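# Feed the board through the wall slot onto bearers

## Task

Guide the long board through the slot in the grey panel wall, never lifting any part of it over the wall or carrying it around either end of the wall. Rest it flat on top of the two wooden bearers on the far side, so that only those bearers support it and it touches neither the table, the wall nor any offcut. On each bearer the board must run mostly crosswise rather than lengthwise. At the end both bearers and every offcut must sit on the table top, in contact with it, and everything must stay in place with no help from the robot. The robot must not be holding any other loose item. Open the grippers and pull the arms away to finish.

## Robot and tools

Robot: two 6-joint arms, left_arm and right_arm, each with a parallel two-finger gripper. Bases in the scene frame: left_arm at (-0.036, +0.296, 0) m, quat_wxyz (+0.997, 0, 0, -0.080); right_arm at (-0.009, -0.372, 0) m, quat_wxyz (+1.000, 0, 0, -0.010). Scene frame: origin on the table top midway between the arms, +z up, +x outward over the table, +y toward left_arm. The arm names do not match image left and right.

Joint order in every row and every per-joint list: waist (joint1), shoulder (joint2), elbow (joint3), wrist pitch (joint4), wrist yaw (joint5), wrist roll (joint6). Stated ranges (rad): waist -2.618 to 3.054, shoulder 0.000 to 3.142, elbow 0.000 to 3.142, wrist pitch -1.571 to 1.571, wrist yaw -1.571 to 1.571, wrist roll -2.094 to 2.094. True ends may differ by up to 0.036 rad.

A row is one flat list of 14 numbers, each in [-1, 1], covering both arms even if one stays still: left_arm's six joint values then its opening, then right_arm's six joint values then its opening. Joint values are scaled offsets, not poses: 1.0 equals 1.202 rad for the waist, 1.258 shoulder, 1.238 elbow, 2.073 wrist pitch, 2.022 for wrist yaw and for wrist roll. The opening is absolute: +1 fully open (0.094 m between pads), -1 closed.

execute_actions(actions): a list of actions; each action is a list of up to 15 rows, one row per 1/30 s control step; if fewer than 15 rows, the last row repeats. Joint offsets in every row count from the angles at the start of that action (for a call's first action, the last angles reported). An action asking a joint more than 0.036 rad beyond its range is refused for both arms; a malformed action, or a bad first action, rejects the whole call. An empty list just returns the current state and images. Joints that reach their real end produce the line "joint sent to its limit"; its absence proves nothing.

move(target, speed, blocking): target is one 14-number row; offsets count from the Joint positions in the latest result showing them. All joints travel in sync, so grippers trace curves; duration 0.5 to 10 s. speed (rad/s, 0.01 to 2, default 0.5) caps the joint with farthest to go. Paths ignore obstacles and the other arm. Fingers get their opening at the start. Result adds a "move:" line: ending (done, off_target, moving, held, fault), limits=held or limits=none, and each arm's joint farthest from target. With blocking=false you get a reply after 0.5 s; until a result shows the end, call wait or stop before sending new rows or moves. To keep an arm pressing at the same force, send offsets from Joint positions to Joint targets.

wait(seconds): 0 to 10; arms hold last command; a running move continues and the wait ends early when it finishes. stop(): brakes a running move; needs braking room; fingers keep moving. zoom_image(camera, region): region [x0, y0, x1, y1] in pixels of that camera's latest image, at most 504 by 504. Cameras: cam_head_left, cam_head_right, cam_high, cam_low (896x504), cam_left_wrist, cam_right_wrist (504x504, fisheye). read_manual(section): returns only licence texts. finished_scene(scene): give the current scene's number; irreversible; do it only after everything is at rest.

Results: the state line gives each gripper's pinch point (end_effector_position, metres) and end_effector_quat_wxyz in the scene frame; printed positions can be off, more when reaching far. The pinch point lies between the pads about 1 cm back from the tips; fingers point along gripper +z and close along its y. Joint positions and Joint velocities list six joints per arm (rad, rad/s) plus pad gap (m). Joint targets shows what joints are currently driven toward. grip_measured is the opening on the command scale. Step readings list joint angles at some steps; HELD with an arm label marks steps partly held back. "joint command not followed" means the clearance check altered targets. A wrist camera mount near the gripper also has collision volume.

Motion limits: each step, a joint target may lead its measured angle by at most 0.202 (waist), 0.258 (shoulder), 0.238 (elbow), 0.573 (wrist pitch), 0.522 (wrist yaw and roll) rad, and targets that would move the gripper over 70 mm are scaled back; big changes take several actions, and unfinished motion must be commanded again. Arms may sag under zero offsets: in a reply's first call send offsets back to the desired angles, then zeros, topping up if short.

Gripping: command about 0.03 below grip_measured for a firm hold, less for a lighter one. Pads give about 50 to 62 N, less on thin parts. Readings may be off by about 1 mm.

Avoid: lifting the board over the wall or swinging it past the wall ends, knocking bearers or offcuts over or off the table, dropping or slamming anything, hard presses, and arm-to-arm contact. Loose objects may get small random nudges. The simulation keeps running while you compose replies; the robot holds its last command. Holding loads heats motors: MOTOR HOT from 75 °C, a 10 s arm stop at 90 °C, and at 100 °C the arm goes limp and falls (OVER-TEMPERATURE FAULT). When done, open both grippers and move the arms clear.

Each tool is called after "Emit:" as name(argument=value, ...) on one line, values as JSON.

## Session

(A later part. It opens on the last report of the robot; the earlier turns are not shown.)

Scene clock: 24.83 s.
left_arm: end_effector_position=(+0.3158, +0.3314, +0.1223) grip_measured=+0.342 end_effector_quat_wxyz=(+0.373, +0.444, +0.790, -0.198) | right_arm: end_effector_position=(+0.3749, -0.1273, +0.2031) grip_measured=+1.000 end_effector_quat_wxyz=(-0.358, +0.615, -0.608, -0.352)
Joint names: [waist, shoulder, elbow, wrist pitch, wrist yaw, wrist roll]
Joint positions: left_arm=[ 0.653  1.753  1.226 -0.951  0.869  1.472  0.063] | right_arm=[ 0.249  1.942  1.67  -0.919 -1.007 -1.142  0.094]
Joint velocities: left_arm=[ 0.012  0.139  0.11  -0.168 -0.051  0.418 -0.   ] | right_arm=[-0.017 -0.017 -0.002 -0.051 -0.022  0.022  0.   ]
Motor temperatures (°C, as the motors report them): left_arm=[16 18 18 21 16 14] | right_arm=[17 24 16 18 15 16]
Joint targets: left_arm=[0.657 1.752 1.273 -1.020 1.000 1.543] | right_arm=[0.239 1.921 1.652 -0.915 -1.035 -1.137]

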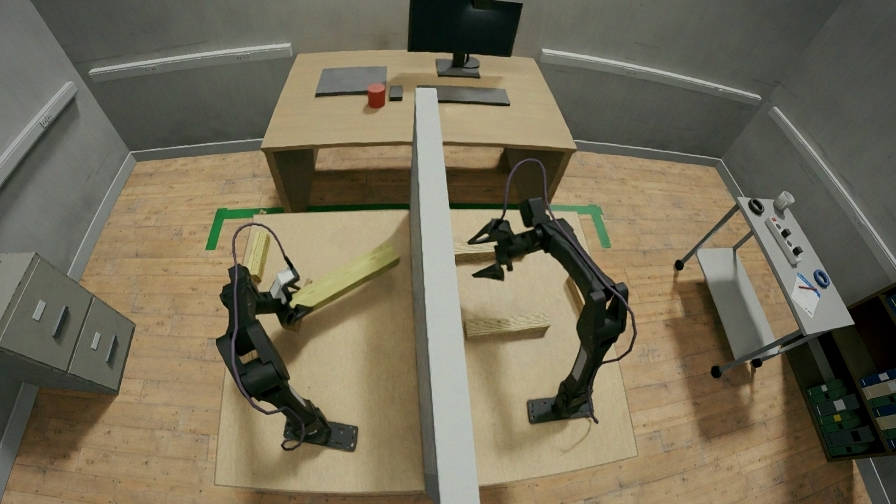

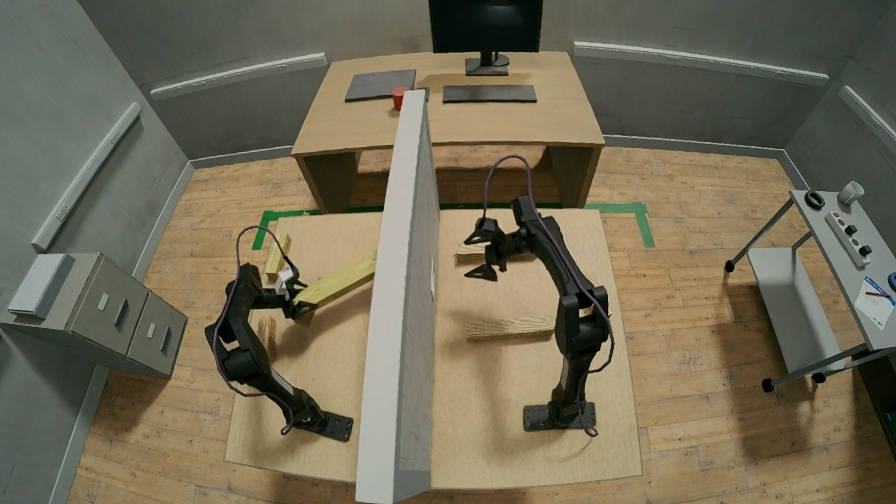

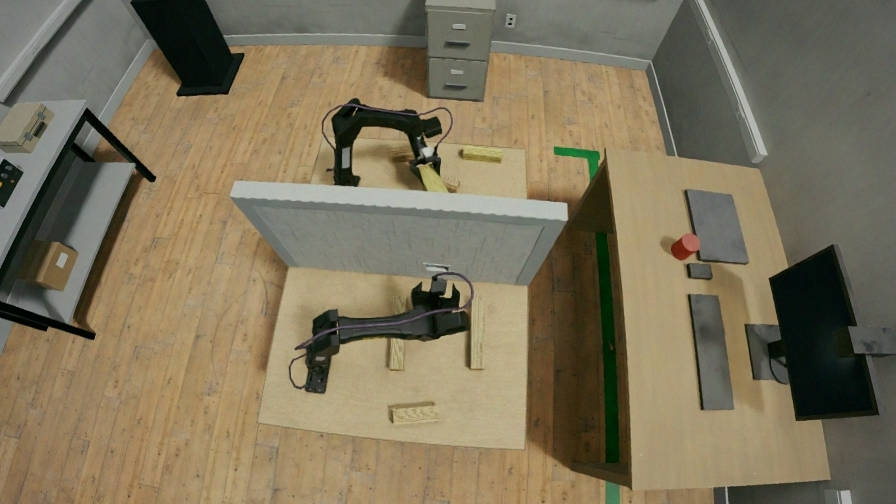

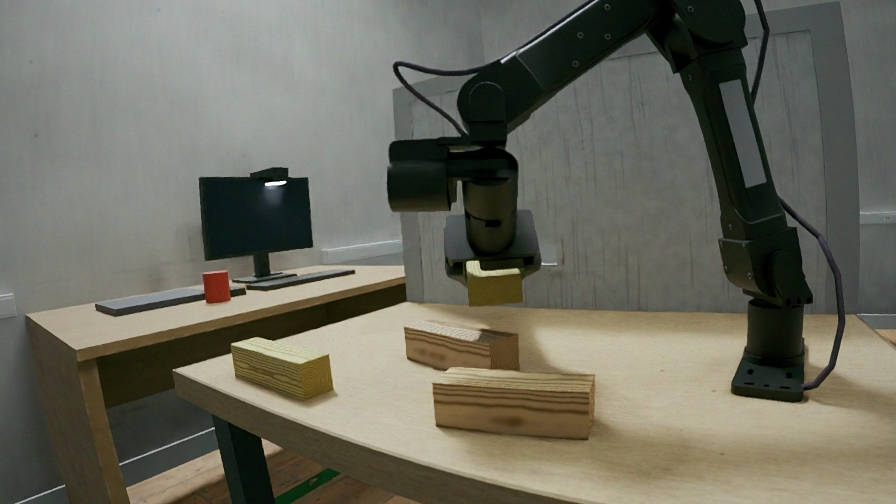

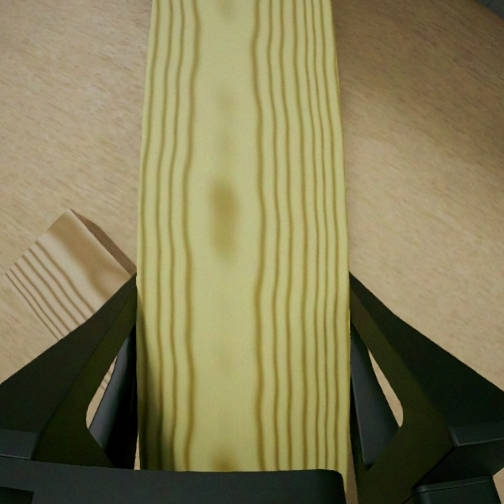

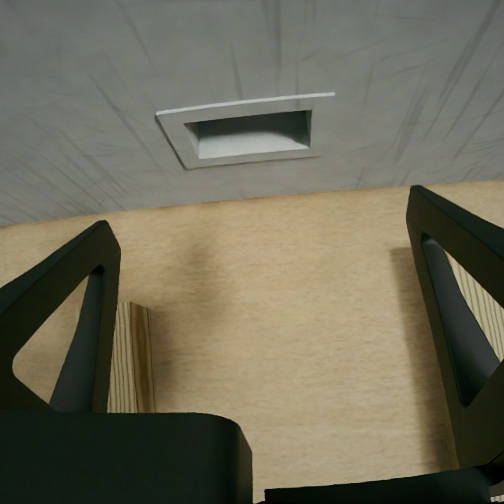

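Emit:
execute_actions(actions=[[[0.0069,-0.0008,0.0380,-0.0503,0.0629,0.0537,0.2,-0.0083,-0.0167,-0.0145,0.0019,-0.0138,0.0025,1],[0.0102,0.0069,0.0471,-0.0669,0.0609,0.0718,0.2,-0.0083,-0.0167,-0.0145,0.0019,-0.0138,0.0025,1],[0.0132,0.0221,0.0655,-0.0834,0.0587,0.0897,0.2,-0.0083,-0.0167,-0.0145,0.0019,-0.0138,0.0025,1],[0.0161,0.0371,0.0836,-0.0996,0.0565,0.1072,0.2,-0.0083,-0.0167,-0.0145,0.0019,-0.0138,0.0025,1],[0.0186,0.0520,0.1017,-0.1156,0.0541,0.1244,0.2,-0.0083,-0.0167,-0.0145,0.0019,-0.0138,0.0025,1],[0.0210,0.0666,0.1196,-0.1313,0.0517,0.1412,0.2,-0.0083,-0.0167,-0.0145,0.0019,-0.0138,0.0025,1],[0.0229,0.0811,0.1374,-0.1469,0.0491,0.1576,0.2,-0.0083,-0.0167,-0.0145,0.0019,-0.0138,0.0025,1],[0.0247,0.0955,0.1551,-0.1622,0.0464,0.1738,0.2,-0.0083,-0.0167,-0.0145,0.0019,-0.0138,0.0025,1],[0.0263,0.1096,0.1728,-0.1773,0.0436,0.1895,0.2,-0.0083,-0.0167,-0.0145,0.0019,-0.0138,0.0025,1],[0.0276,0.1235,0.1903,-0.1921,0.0407,0.2050,0.2,-0.0083,-0.0167,-0.0145,0.0019,-0.0138,0.0025,1],[0.0286,0.1373,0.2077,-0.2067,0.0377,0.2201,0.2,-0.0083,-0.0167,-0.0145,0.0019,-0.0138,0.0025,1],[0.0293,0.1509,0.2250,-0.2211,0.0346,0.2347,0.2,-0.0083,-0.0167,-0.0145,0.0019,-0.0138,0.0025,1],[0.0298,0.1644,0.2422,-0.2353,0.0314,0.2491,0.2,-0.0083,-0.0167,-0.0145,0.0019,-0.0138,0.0025,1],[0.0300,0.1777,0.2593,-0.2422,0.0297,0.2562,0.2,-0.0083,-0.0167,-0.0145,0.0019,-0.0138,0.0025,1],[0.0300,0.1908,0.2763,-0.2422,0.0297,0.2562,0.2,-0.0083,-0.0167,-0.0145,0.0019,-0.0138,0.0025,1]]])

Scene clock: 26.40 s.
left_arm: end_effector_position=(+0.3103, +0.3428, +0.1204) grip_measured=+0.342 end_effector_quat_wxyz=(+0.342, +0.540, +0.730, -0.242) | right_arm: end_effector_position=(+0.3749, -0.1273, +0.2031) grip_measured=+1.000 end_effector_quat_wxyz=(-0.358, +0.615, -0.608, -0.352)
Joint names: [waist, shoulder, elbow, wrist pitch, wrist yaw, wrist roll]
Joint positions: left_arm=[ 0.682  1.966  1.494 -1.329  0.841  1.897  0.063] | right_arm=[ 0.249  1.942  1.67  -0.919 -1.007 -1.142  0.094]
Joint velocities: left_arm=[ 0.012  0.466  0.584 -0.623 -0.198  0.623 -0.001] | right_arm=[ 0.012  0.012 -0.002 -0.007  0.022 -0.051  0.   ]
Motor temperatures (°C, as the motors report them): left_arm=[16 18 18 21 16 14] | right_arm=[17 25 16 18 15 16]
Joint targets: left_arm=[0.689 1.993 1.568 -1.453 0.929 1.991] | right_arm=[0.239 1.921 1.652 -0.915 -1.035 -1.137]
Step readings (joint positions):
0: left_arm=[0.653 1.756 1.228 -1.004 0.875 1.537] | right_arm=[0.249 1.942 1.670 -0.919 -1.007 -1.142]
1: left_arm=[0.653 1.756 1.228 -1.006 0.875 1.542] | right_arm=[0.249 1.942 1.670 -0.919 -1.007 -1.142]
2: left_arm=[0.654 1.757 1.231 -1.016 0.875 1.554] | right_arm=[0.249 1.942 1.670 -0.919 -1.007 -1.142]
4: left_arm=[0.656 1.770 1.253 -1.060 0.874 1.594] | right_arm=[0.249 1.942 1.670 -0.919 -1.007 -1.142]
8: left_arm=[0.667 1.838 1.342 -1.157 0.872 1.700] | right_arm=[0.249 1.942 1.670 -0.919 -1.007 -1.142]
15: Joint positions above

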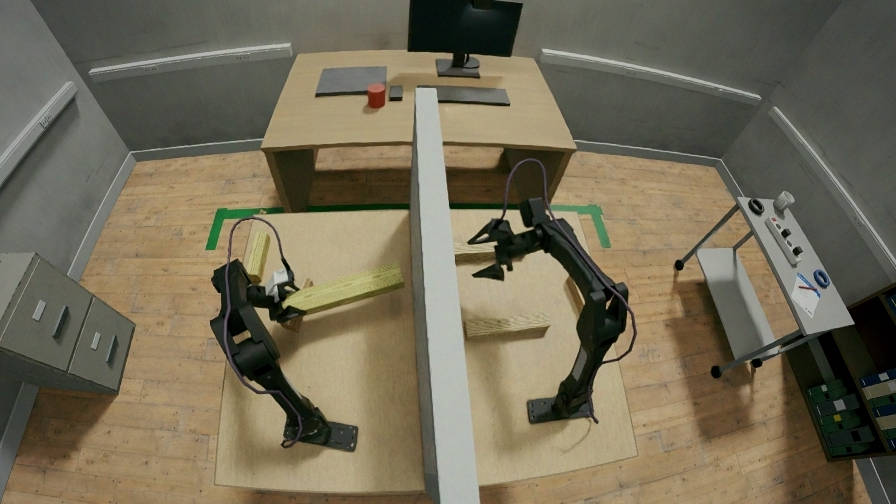

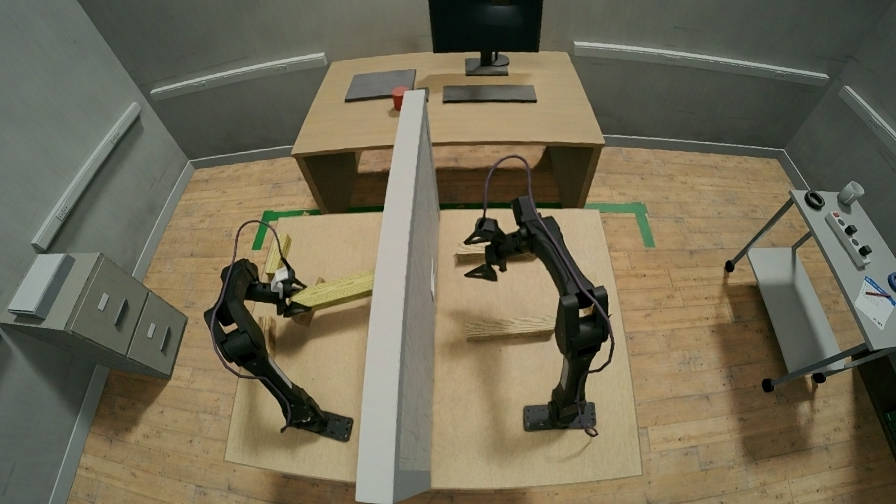

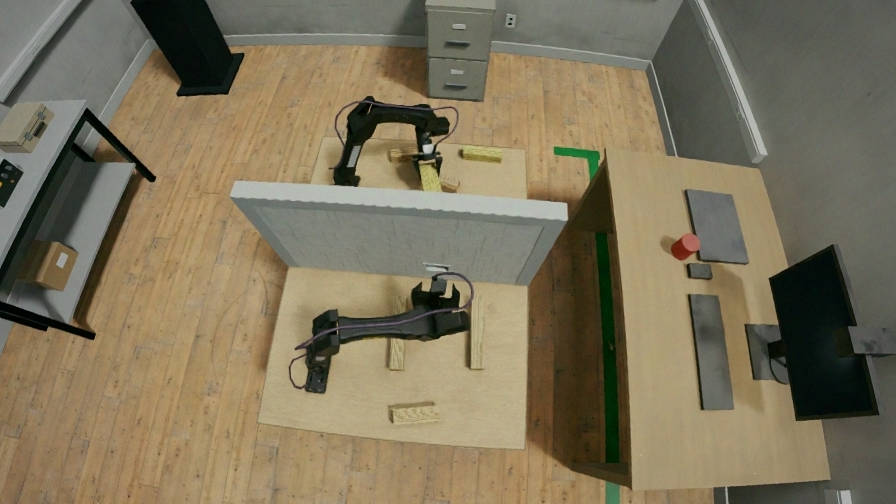

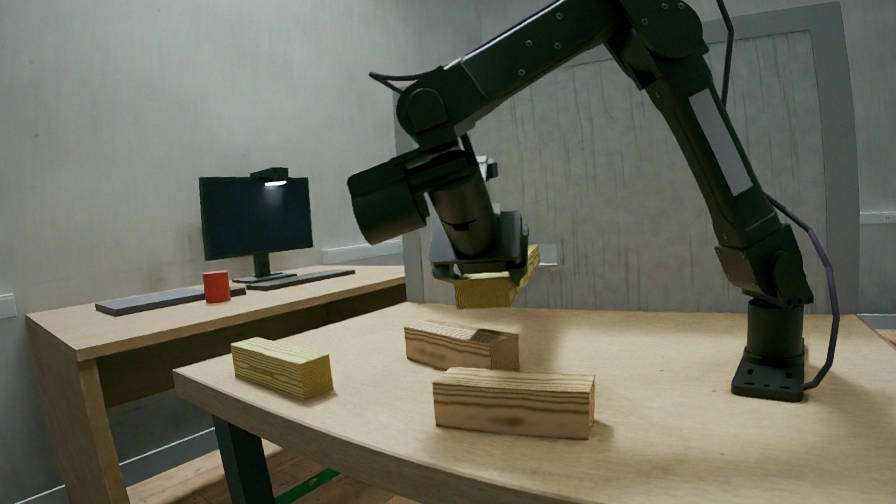

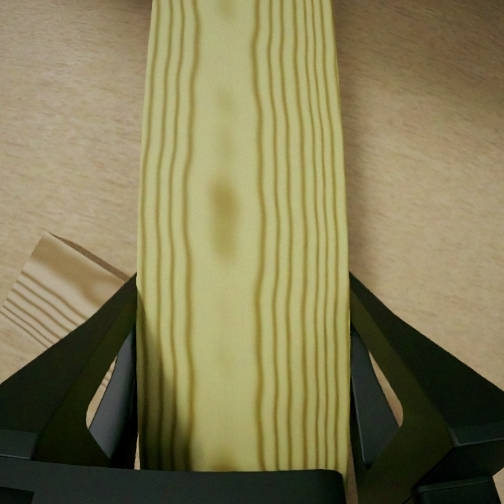

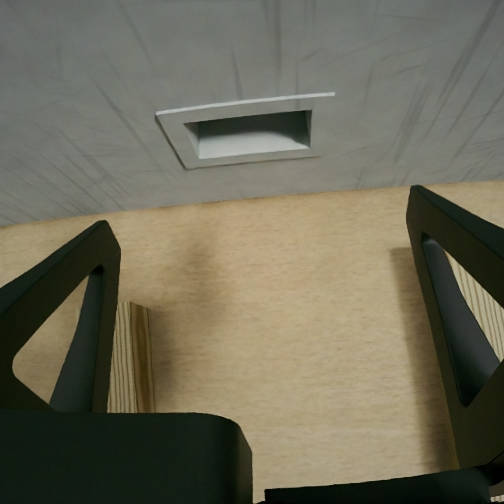

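Emit:
execute_actions(actions=[])

Emit:
zoom_image(camera="cam_low", region=[440, 200, 620, 320])

Emit:
zoom_image(camera="cam_head_left", region=[260, 220, 500, 380])

Scene clock: 26.63 s.
left_arm: end_effector_position=(+0.3080, +0.3427, +0.1190) grip_measured=+0.342 end_effector_quat_wxyz=(+0.338, +0.557, +0.717, -0.249) | right_arm: end_effector_position=(+0.3749, -0.1273, +0.2031) grip_measured=+1.000 end_effector_quat_wxyz=(-0.358, +0.615, -0.608, -0.352)
Joint names: [waist, shoulder, elbow, wrist pitch, wrist yaw, wrist roll]
Joint positions: left_arm=[ 0.682  1.996  1.526 -1.381  0.832  1.967  0.063] | right_arm=[ 0.249  1.942  1.67  -0.919 -1.007 -1.142  0.094]
Joint velocities: left_arm=[-0.002 -0.007 -0.012 -0.081 -0.022  0.081 -0.   ] | right_arm=[-0.032  0.022  0.007 -0.051 -0.051 -0.037  0.   ]
Motor temperatures (°C, as the motors report them): left_arm=[16 19 18 21 16 14] | right_arm=[17 25 16 18 15 16]
Joint targets: left_arm=[0.689 1.993 1.568 -1.453 0.928 1.991] | right_arm=[0.239 1.921 1.652 -0.915 -1.035 -1.137]

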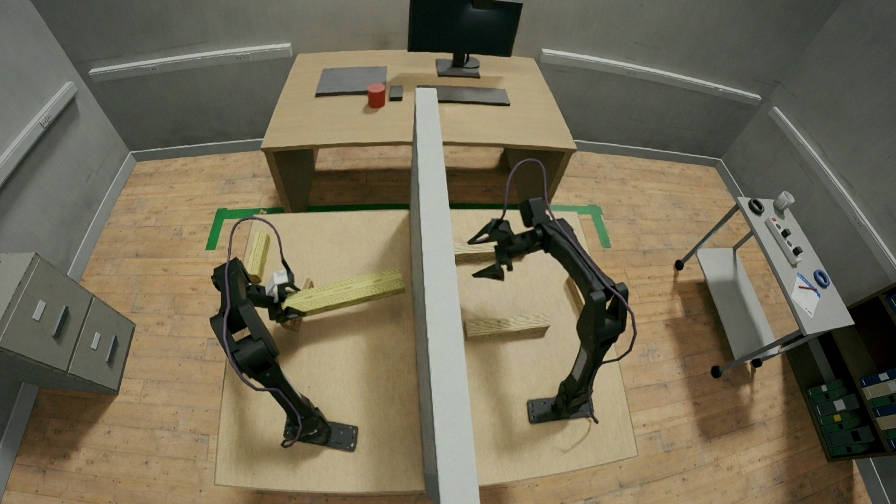

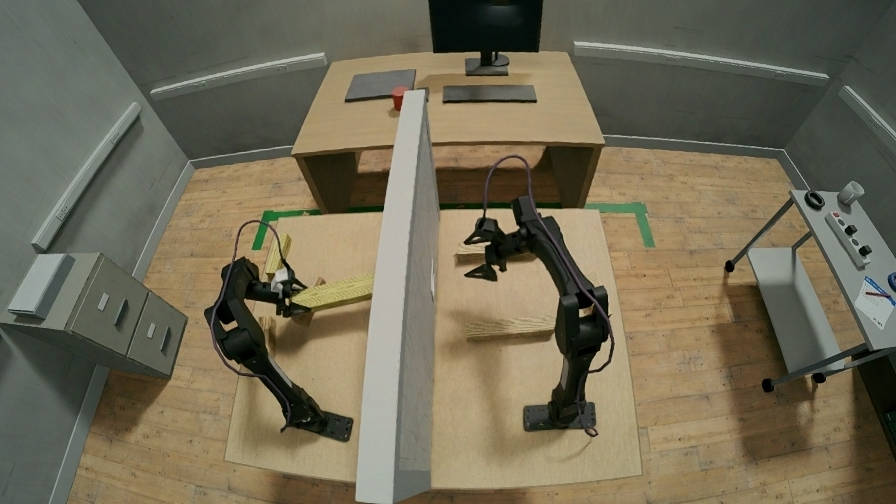

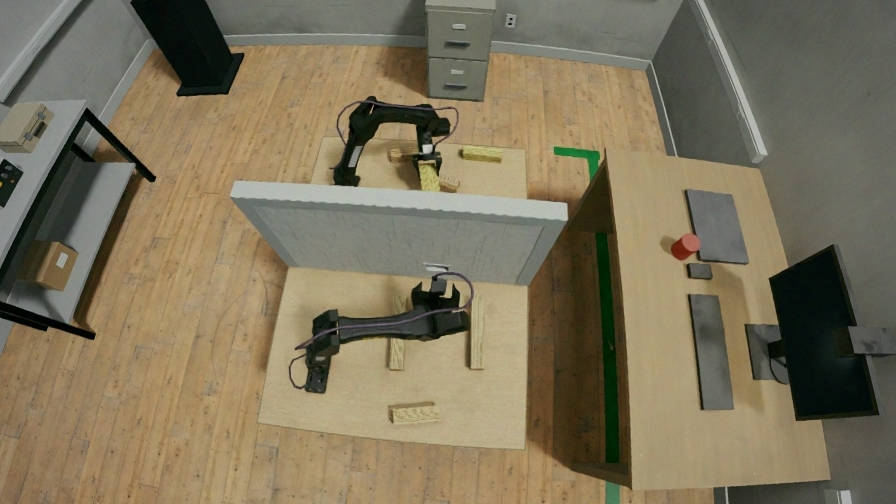

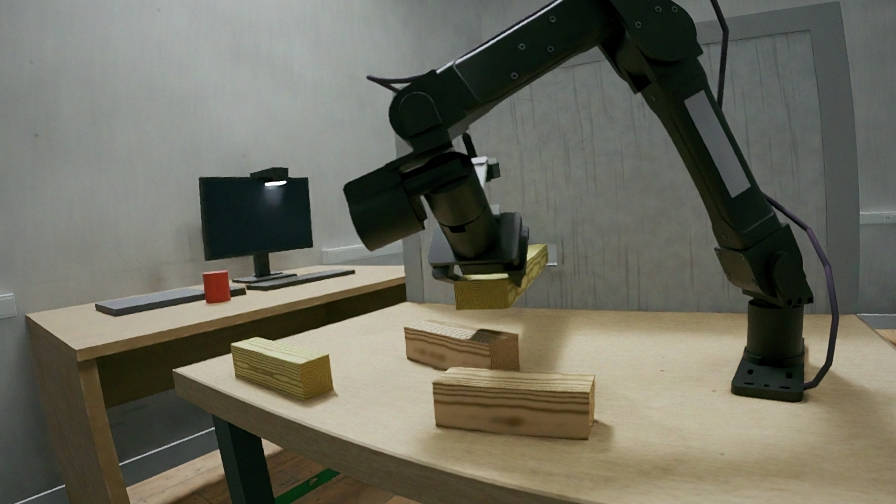

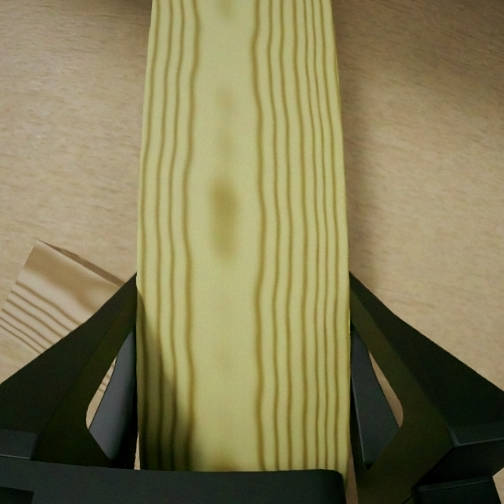

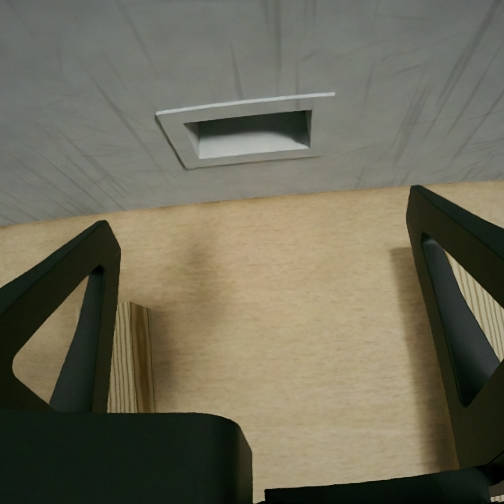

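Region (440, 200, 620, 320) of cam_low's 896x504 image, scaled by 2.800, with more detail than that image has.

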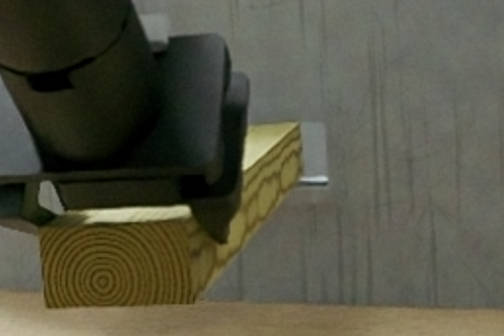

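Region (260, 220, 500, 380) of cam_head_left's 896x504 image, scaled by 2.100, with more detail than that image has.

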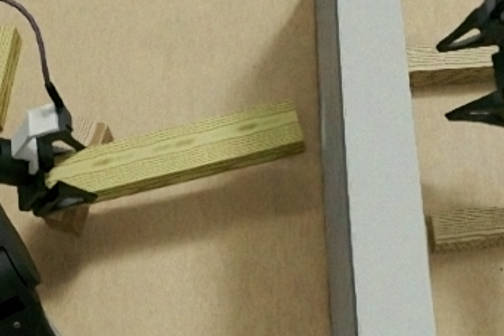

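Emit:
execute_actions(actions=[[[0.0058,0.0005,0.0392,-0.0349,0.0467,0.0093,0.2,-0.0083,-0.0167,-0.0145,0.0019,-0.0138,0.0025,1],[0.0032,0.0034,0.0444,-0.0351,0.0459,0.0067,0.2,-0.0083,-0.0167,-0.0145,0.0019,-0.0138,0.0025,1],[-0.0021,0.0063,0.0497,-0.0352,0.0451,0.0041,0.2,-0.0083,-0.0167,-0.0145,0.0019,-0.0138,0.0025,1],[-0.0073,0.0092,0.0550,-0.0354,0.0443,0.0015,0.2,-0.0083,-0.0167,-0.0145,0.0019,-0.0138,0.0025,1],[-0.0125,0.0120,0.0602,-0.0356,0.0435,-0.0011,0.2,-0.0083,-0.0167,-0.0145,0.0019,-0.0138,0.0025,1],[-0.0178,0.0149,0.0655,-0.0358,0.0427,-0.0037,0.2,-0.0083,-0.0167,-0.0145,0.0019,-0.0138,0.0025,1],[-0.0230,0.0178,0.0708,-0.0359,0.0418,-0.0063,0.2,-0.0083,-0.0167,-0.0145,0.0019,-0.0138,0.0025,1],[-0.0282,0.0207,0.0760,-0.0361,0.0410,-0.0089,0.2,-0.0083,-0.0167,-0.0145,0.0019,-0.0138,0.0025,1],[-0.0335,0.0236,0.0813,-0.0363,0.0402,-0.0115,0.2,-0.0083,-0.0167,-0.0145,0.0019,-0.0138,0.0025,1],[-0.0387,0.0265,0.0866,-0.0365,0.0394,-0.0141,0.2,-0.0083,-0.0167,-0.0145,0.0019,-0.0138,0.0025,1],[-0.0440,0.0294,0.0918,-0.0367,0.0386,-0.0167,0.2,-0.0083,-0.0167,-0.0145,0.0019,-0.0138,0.0025,1],[-0.0492,0.0323,0.0971,-0.0368,0.0378,-0.0193,0.2,-0.0083,-0.0167,-0.0145,0.0019,-0.0138,0.0025,1],[-0.0544,0.0352,0.1024,-0.0370,0.0370,-0.0193,0.2,-0.0083,-0.0167,-0.0145,0.0019,-0.0138,0.0025,1],[-0.0597,0.0366,0.1050,-0.0371,0.0366,-0.0193,0.2,-0.0083,-0.0167,-0.0145,0.0019,-0.0138,0.0025,1],[-0.0649,0.0366,0.1050,-0.0371,0.0366,-0.0193,0.2,-0.0083,-0.0167,-0.0145,0.0019,-0.0138,0.0025,1]]])

Scene clock: 29.67 s.
left_arm: end_effector_position=(+0.3235, +0.3310, +0.1222) grip_measured=+0.342 end_effector_quat_wxyz=(+0.324, +0.576, +0.707, -0.252) | right_arm: end_effector_position=(+0.3749, -0.1273, +0.2031) grip_measured=+1.000 end_effector_quat_wxyz=(-0.358, +0.615, -0.608, -0.352)
Joint names: [waist, shoulder, elbow, wrist pitch, wrist yaw, wrist roll]
Joint positions: left_arm=[ 0.622  2.037  1.613 -1.404  0.816  1.942  0.063] | right_arm=[ 0.249  1.942  1.67  -0.919 -1.007 -1.142  0.094]
Joint velocities: left_arm=[-0.212  0.066  0.081  0.095 -0.11  -0.066 -0.   ] | right_arm=[ 0.007 -0.002  0.012  0.022 -0.022 -0.037  0.   ]
Motor temperatures (°C, as the motors report them): left_arm=[16 19 18 21 16 14] | right_arm=[17 25 16 18 15 16]
Joint targets: left_arm=[0.604 2.042 1.656 -1.458 0.906 1.928] | right_arm=[0.239 1.921 1.652 -0.915 -1.035 -1.137]
Step readings (joint positions):
0: left_arm=[0.682 1.996 1.526 -1.397 0.832 1.985] | right_arm=[0.249 1.942 1.670 -0.919 -1.007 -1.142]
1: left_arm=[0.682 1.996 1.526 -1.397 0.832 1.985] | right_arm=[0.249 1.942 1.670 -0.919 -1.007 -1.142]
2: left_arm=[0.682 1.996 1.528 -1.399 0.831 1.985] | right_arm=[0.249 1.942 1.670 -0.919 -1.007 -1.142]
4: left_arm=[0.682 2.000 1.541 -1.403 0.828 1.983] | right_arm=[0.249 1.942 1.670 -0.919 -1.007 -1.142]
8: left_arm=[0.673 2.011 1.572 -1.403 0.824 1.970] | right_arm=[0.249 1.942 1.670 -0.919 -1.007 -1.142]
15: Joint positions above

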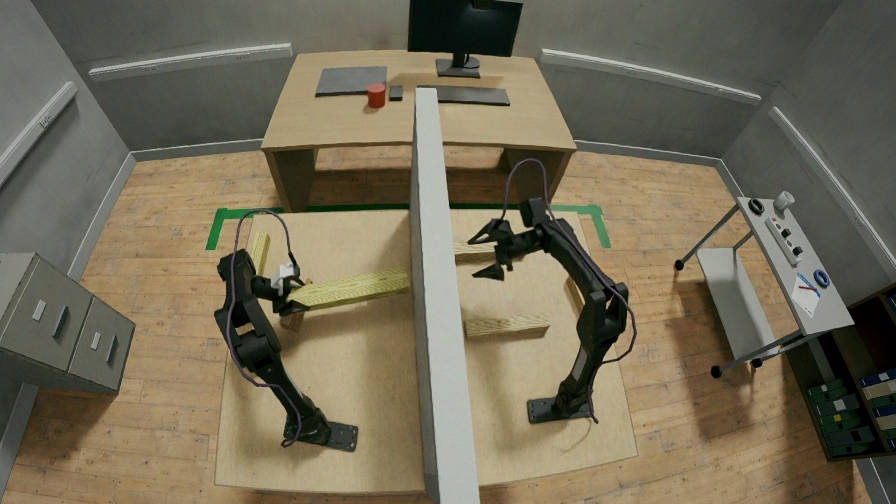

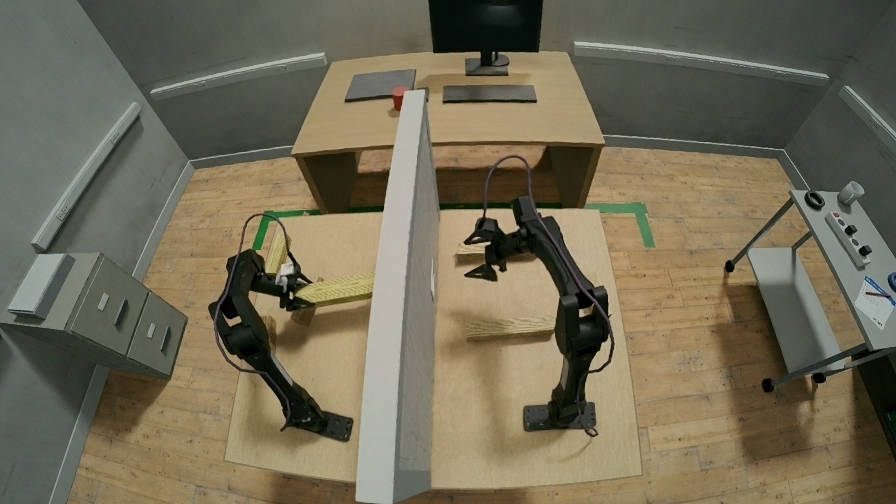

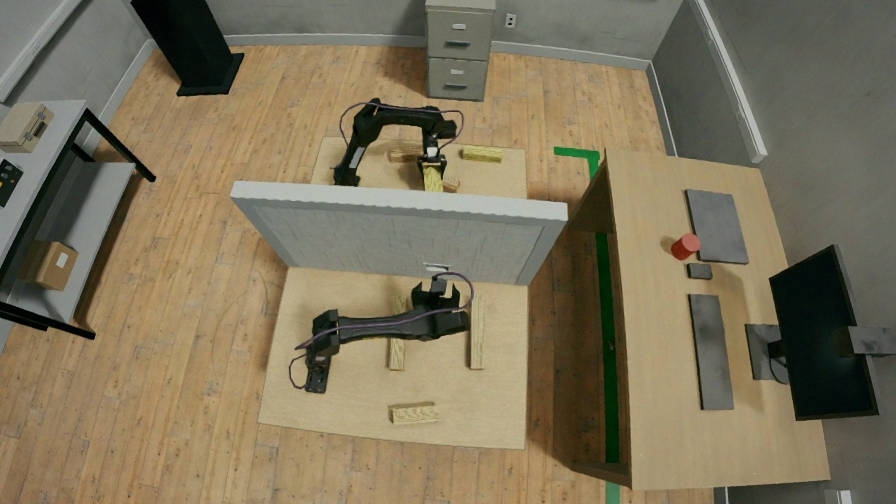

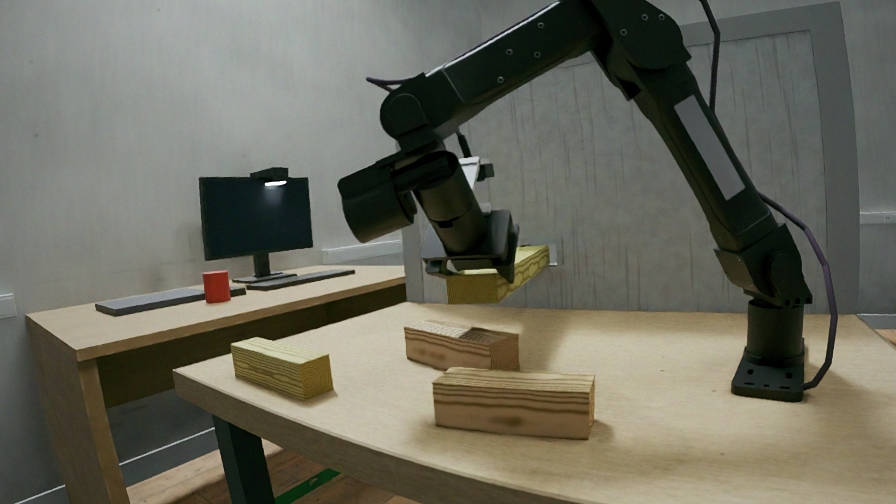

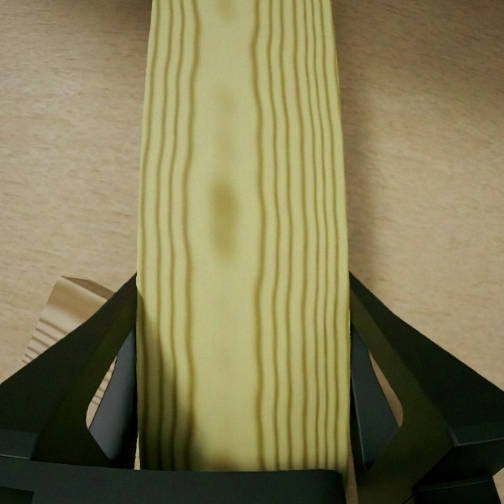

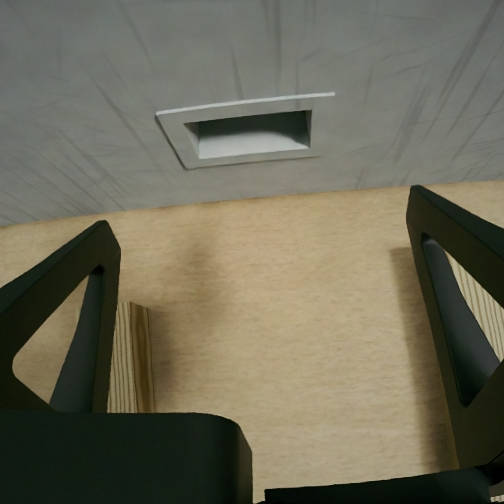

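Emit:
execute_actions(actions=[])

Scene clock: 30.20 s.
left_arm: end_effector_position=(+0.3237, +0.3254, +0.1213) grip_measured=+0.342 end_effector_quat_wxyz=(+0.318, +0.579, +0.705, -0.257) | right_arm: end_effector_position=(+0.3749, -0.1273, +0.2031) grip_measured=+1.000 end_effector_quat_wxyz=(-0.358, +0.615, -0.608, -0.352)
Joint names: [waist, shoulder, elbow, wrist pitch, wrist yaw, wrist roll]
Joint positions: left_arm=[ 0.606  2.04   1.615 -1.407  0.811  1.933  0.063] | right_arm=[ 0.249  1.942  1.67  -0.919 -1.007 -1.142  0.094]
Joint velocities: left_arm=[ 0.002 -0.017  0.007 -0.066  0.037  0.051 -0.   ] | right_arm=[ 0.007  0.007  0.012 -0.037 -0.037 -0.022  0.   ]
Motor temperatures (°C, as the motors report them): left_arm=[16 19 18 21 16 14] | right_arm=[17 25 16 18 15 16]
Joint targets: left_arm=[0.604 2.042 1.656 -1.458 0.906 1.928] | right_arm=[0.239 1.921 1.652 -0.915 -1.035 -1.137]

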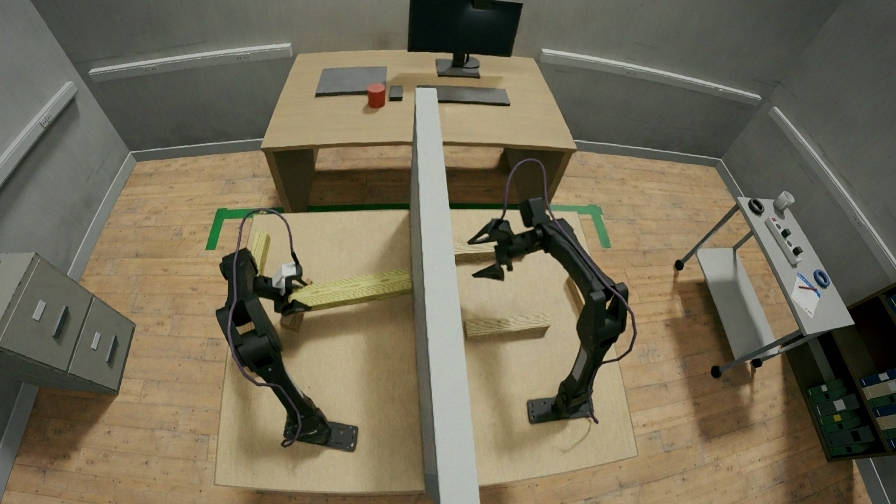

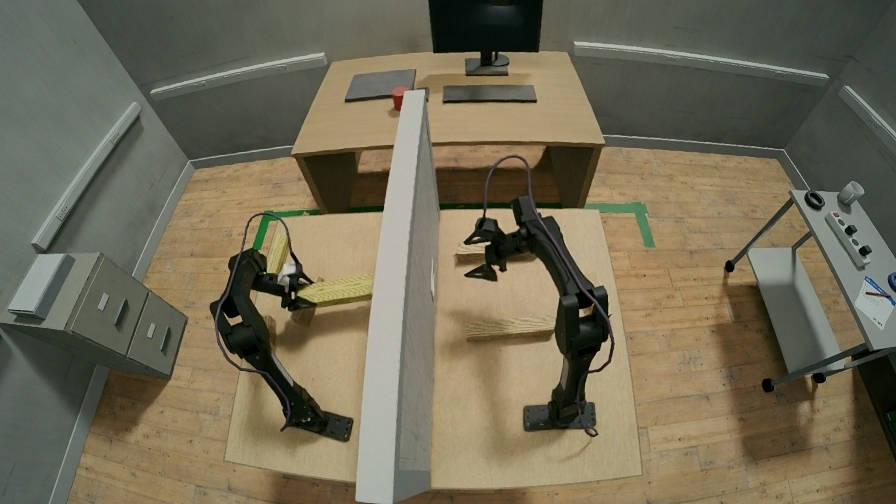

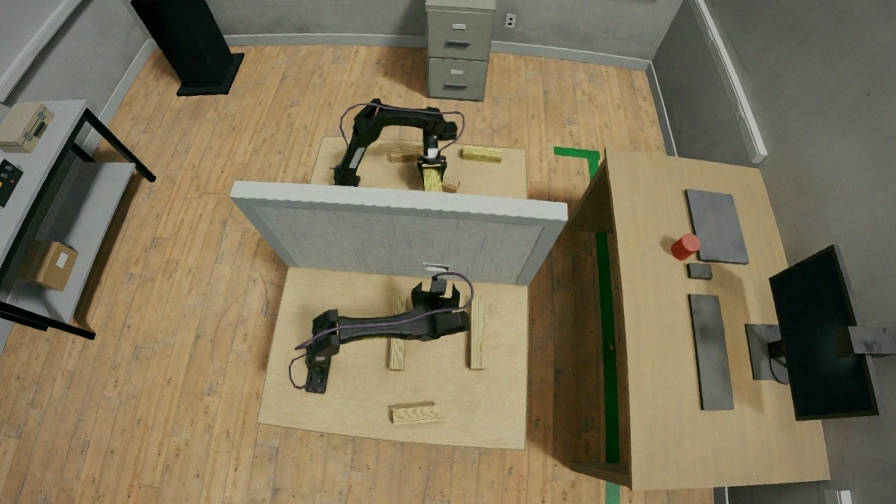

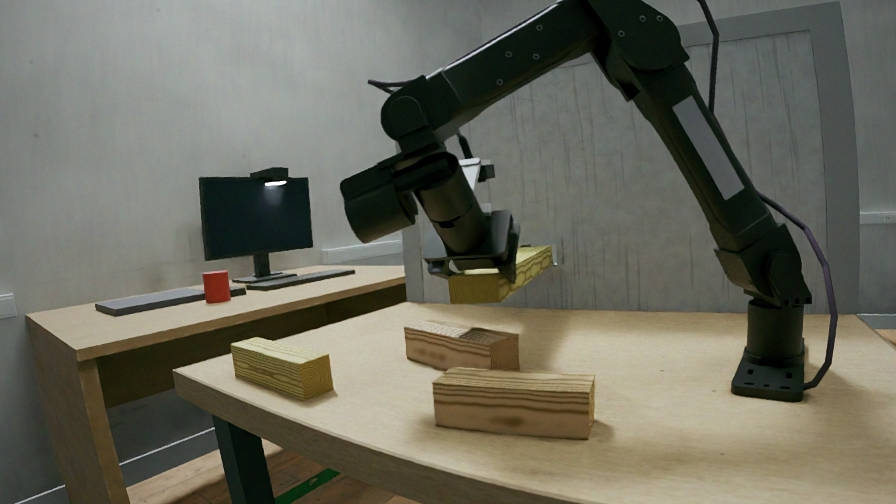

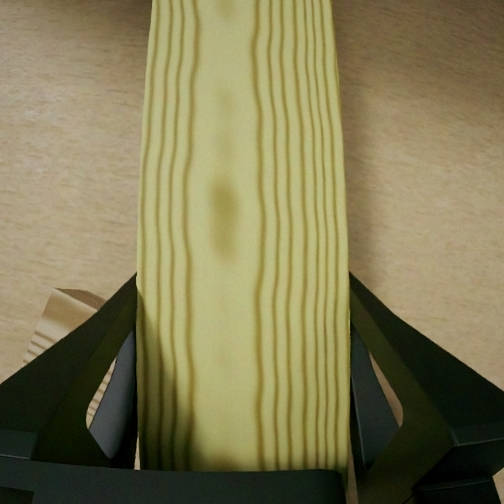

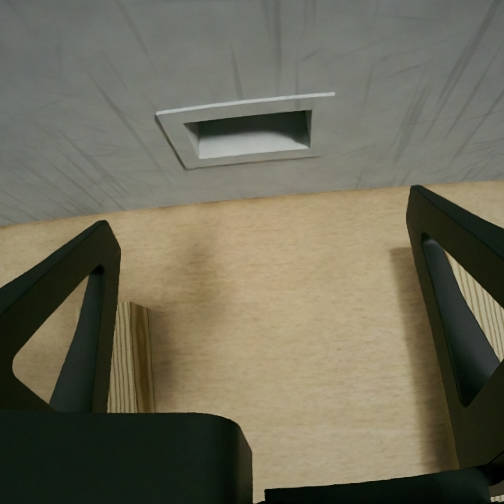

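Emit:
zoom_image(camera="cam_low", region=[440, 200, 620, 320])

Emit:
zoom_image(camera="cam_head_left", region=[270, 230, 450, 350])

Region (440, 200, 620, 320) of cam_low's 896x504 image, scaled by 2.800, with more detail than that image has.

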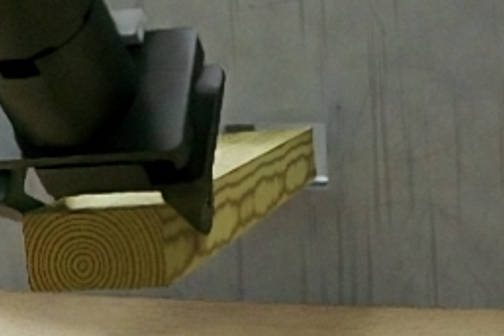

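Region (270, 230, 450, 350) of cam_head_left's 896x504 image, scaled by 2.800, with more detail than that image has.

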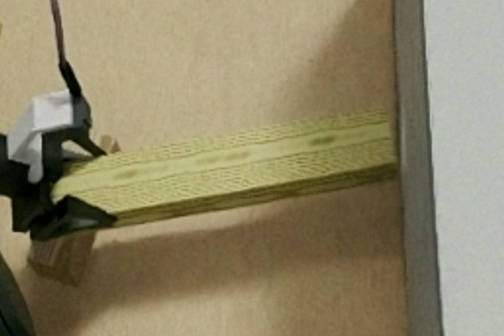

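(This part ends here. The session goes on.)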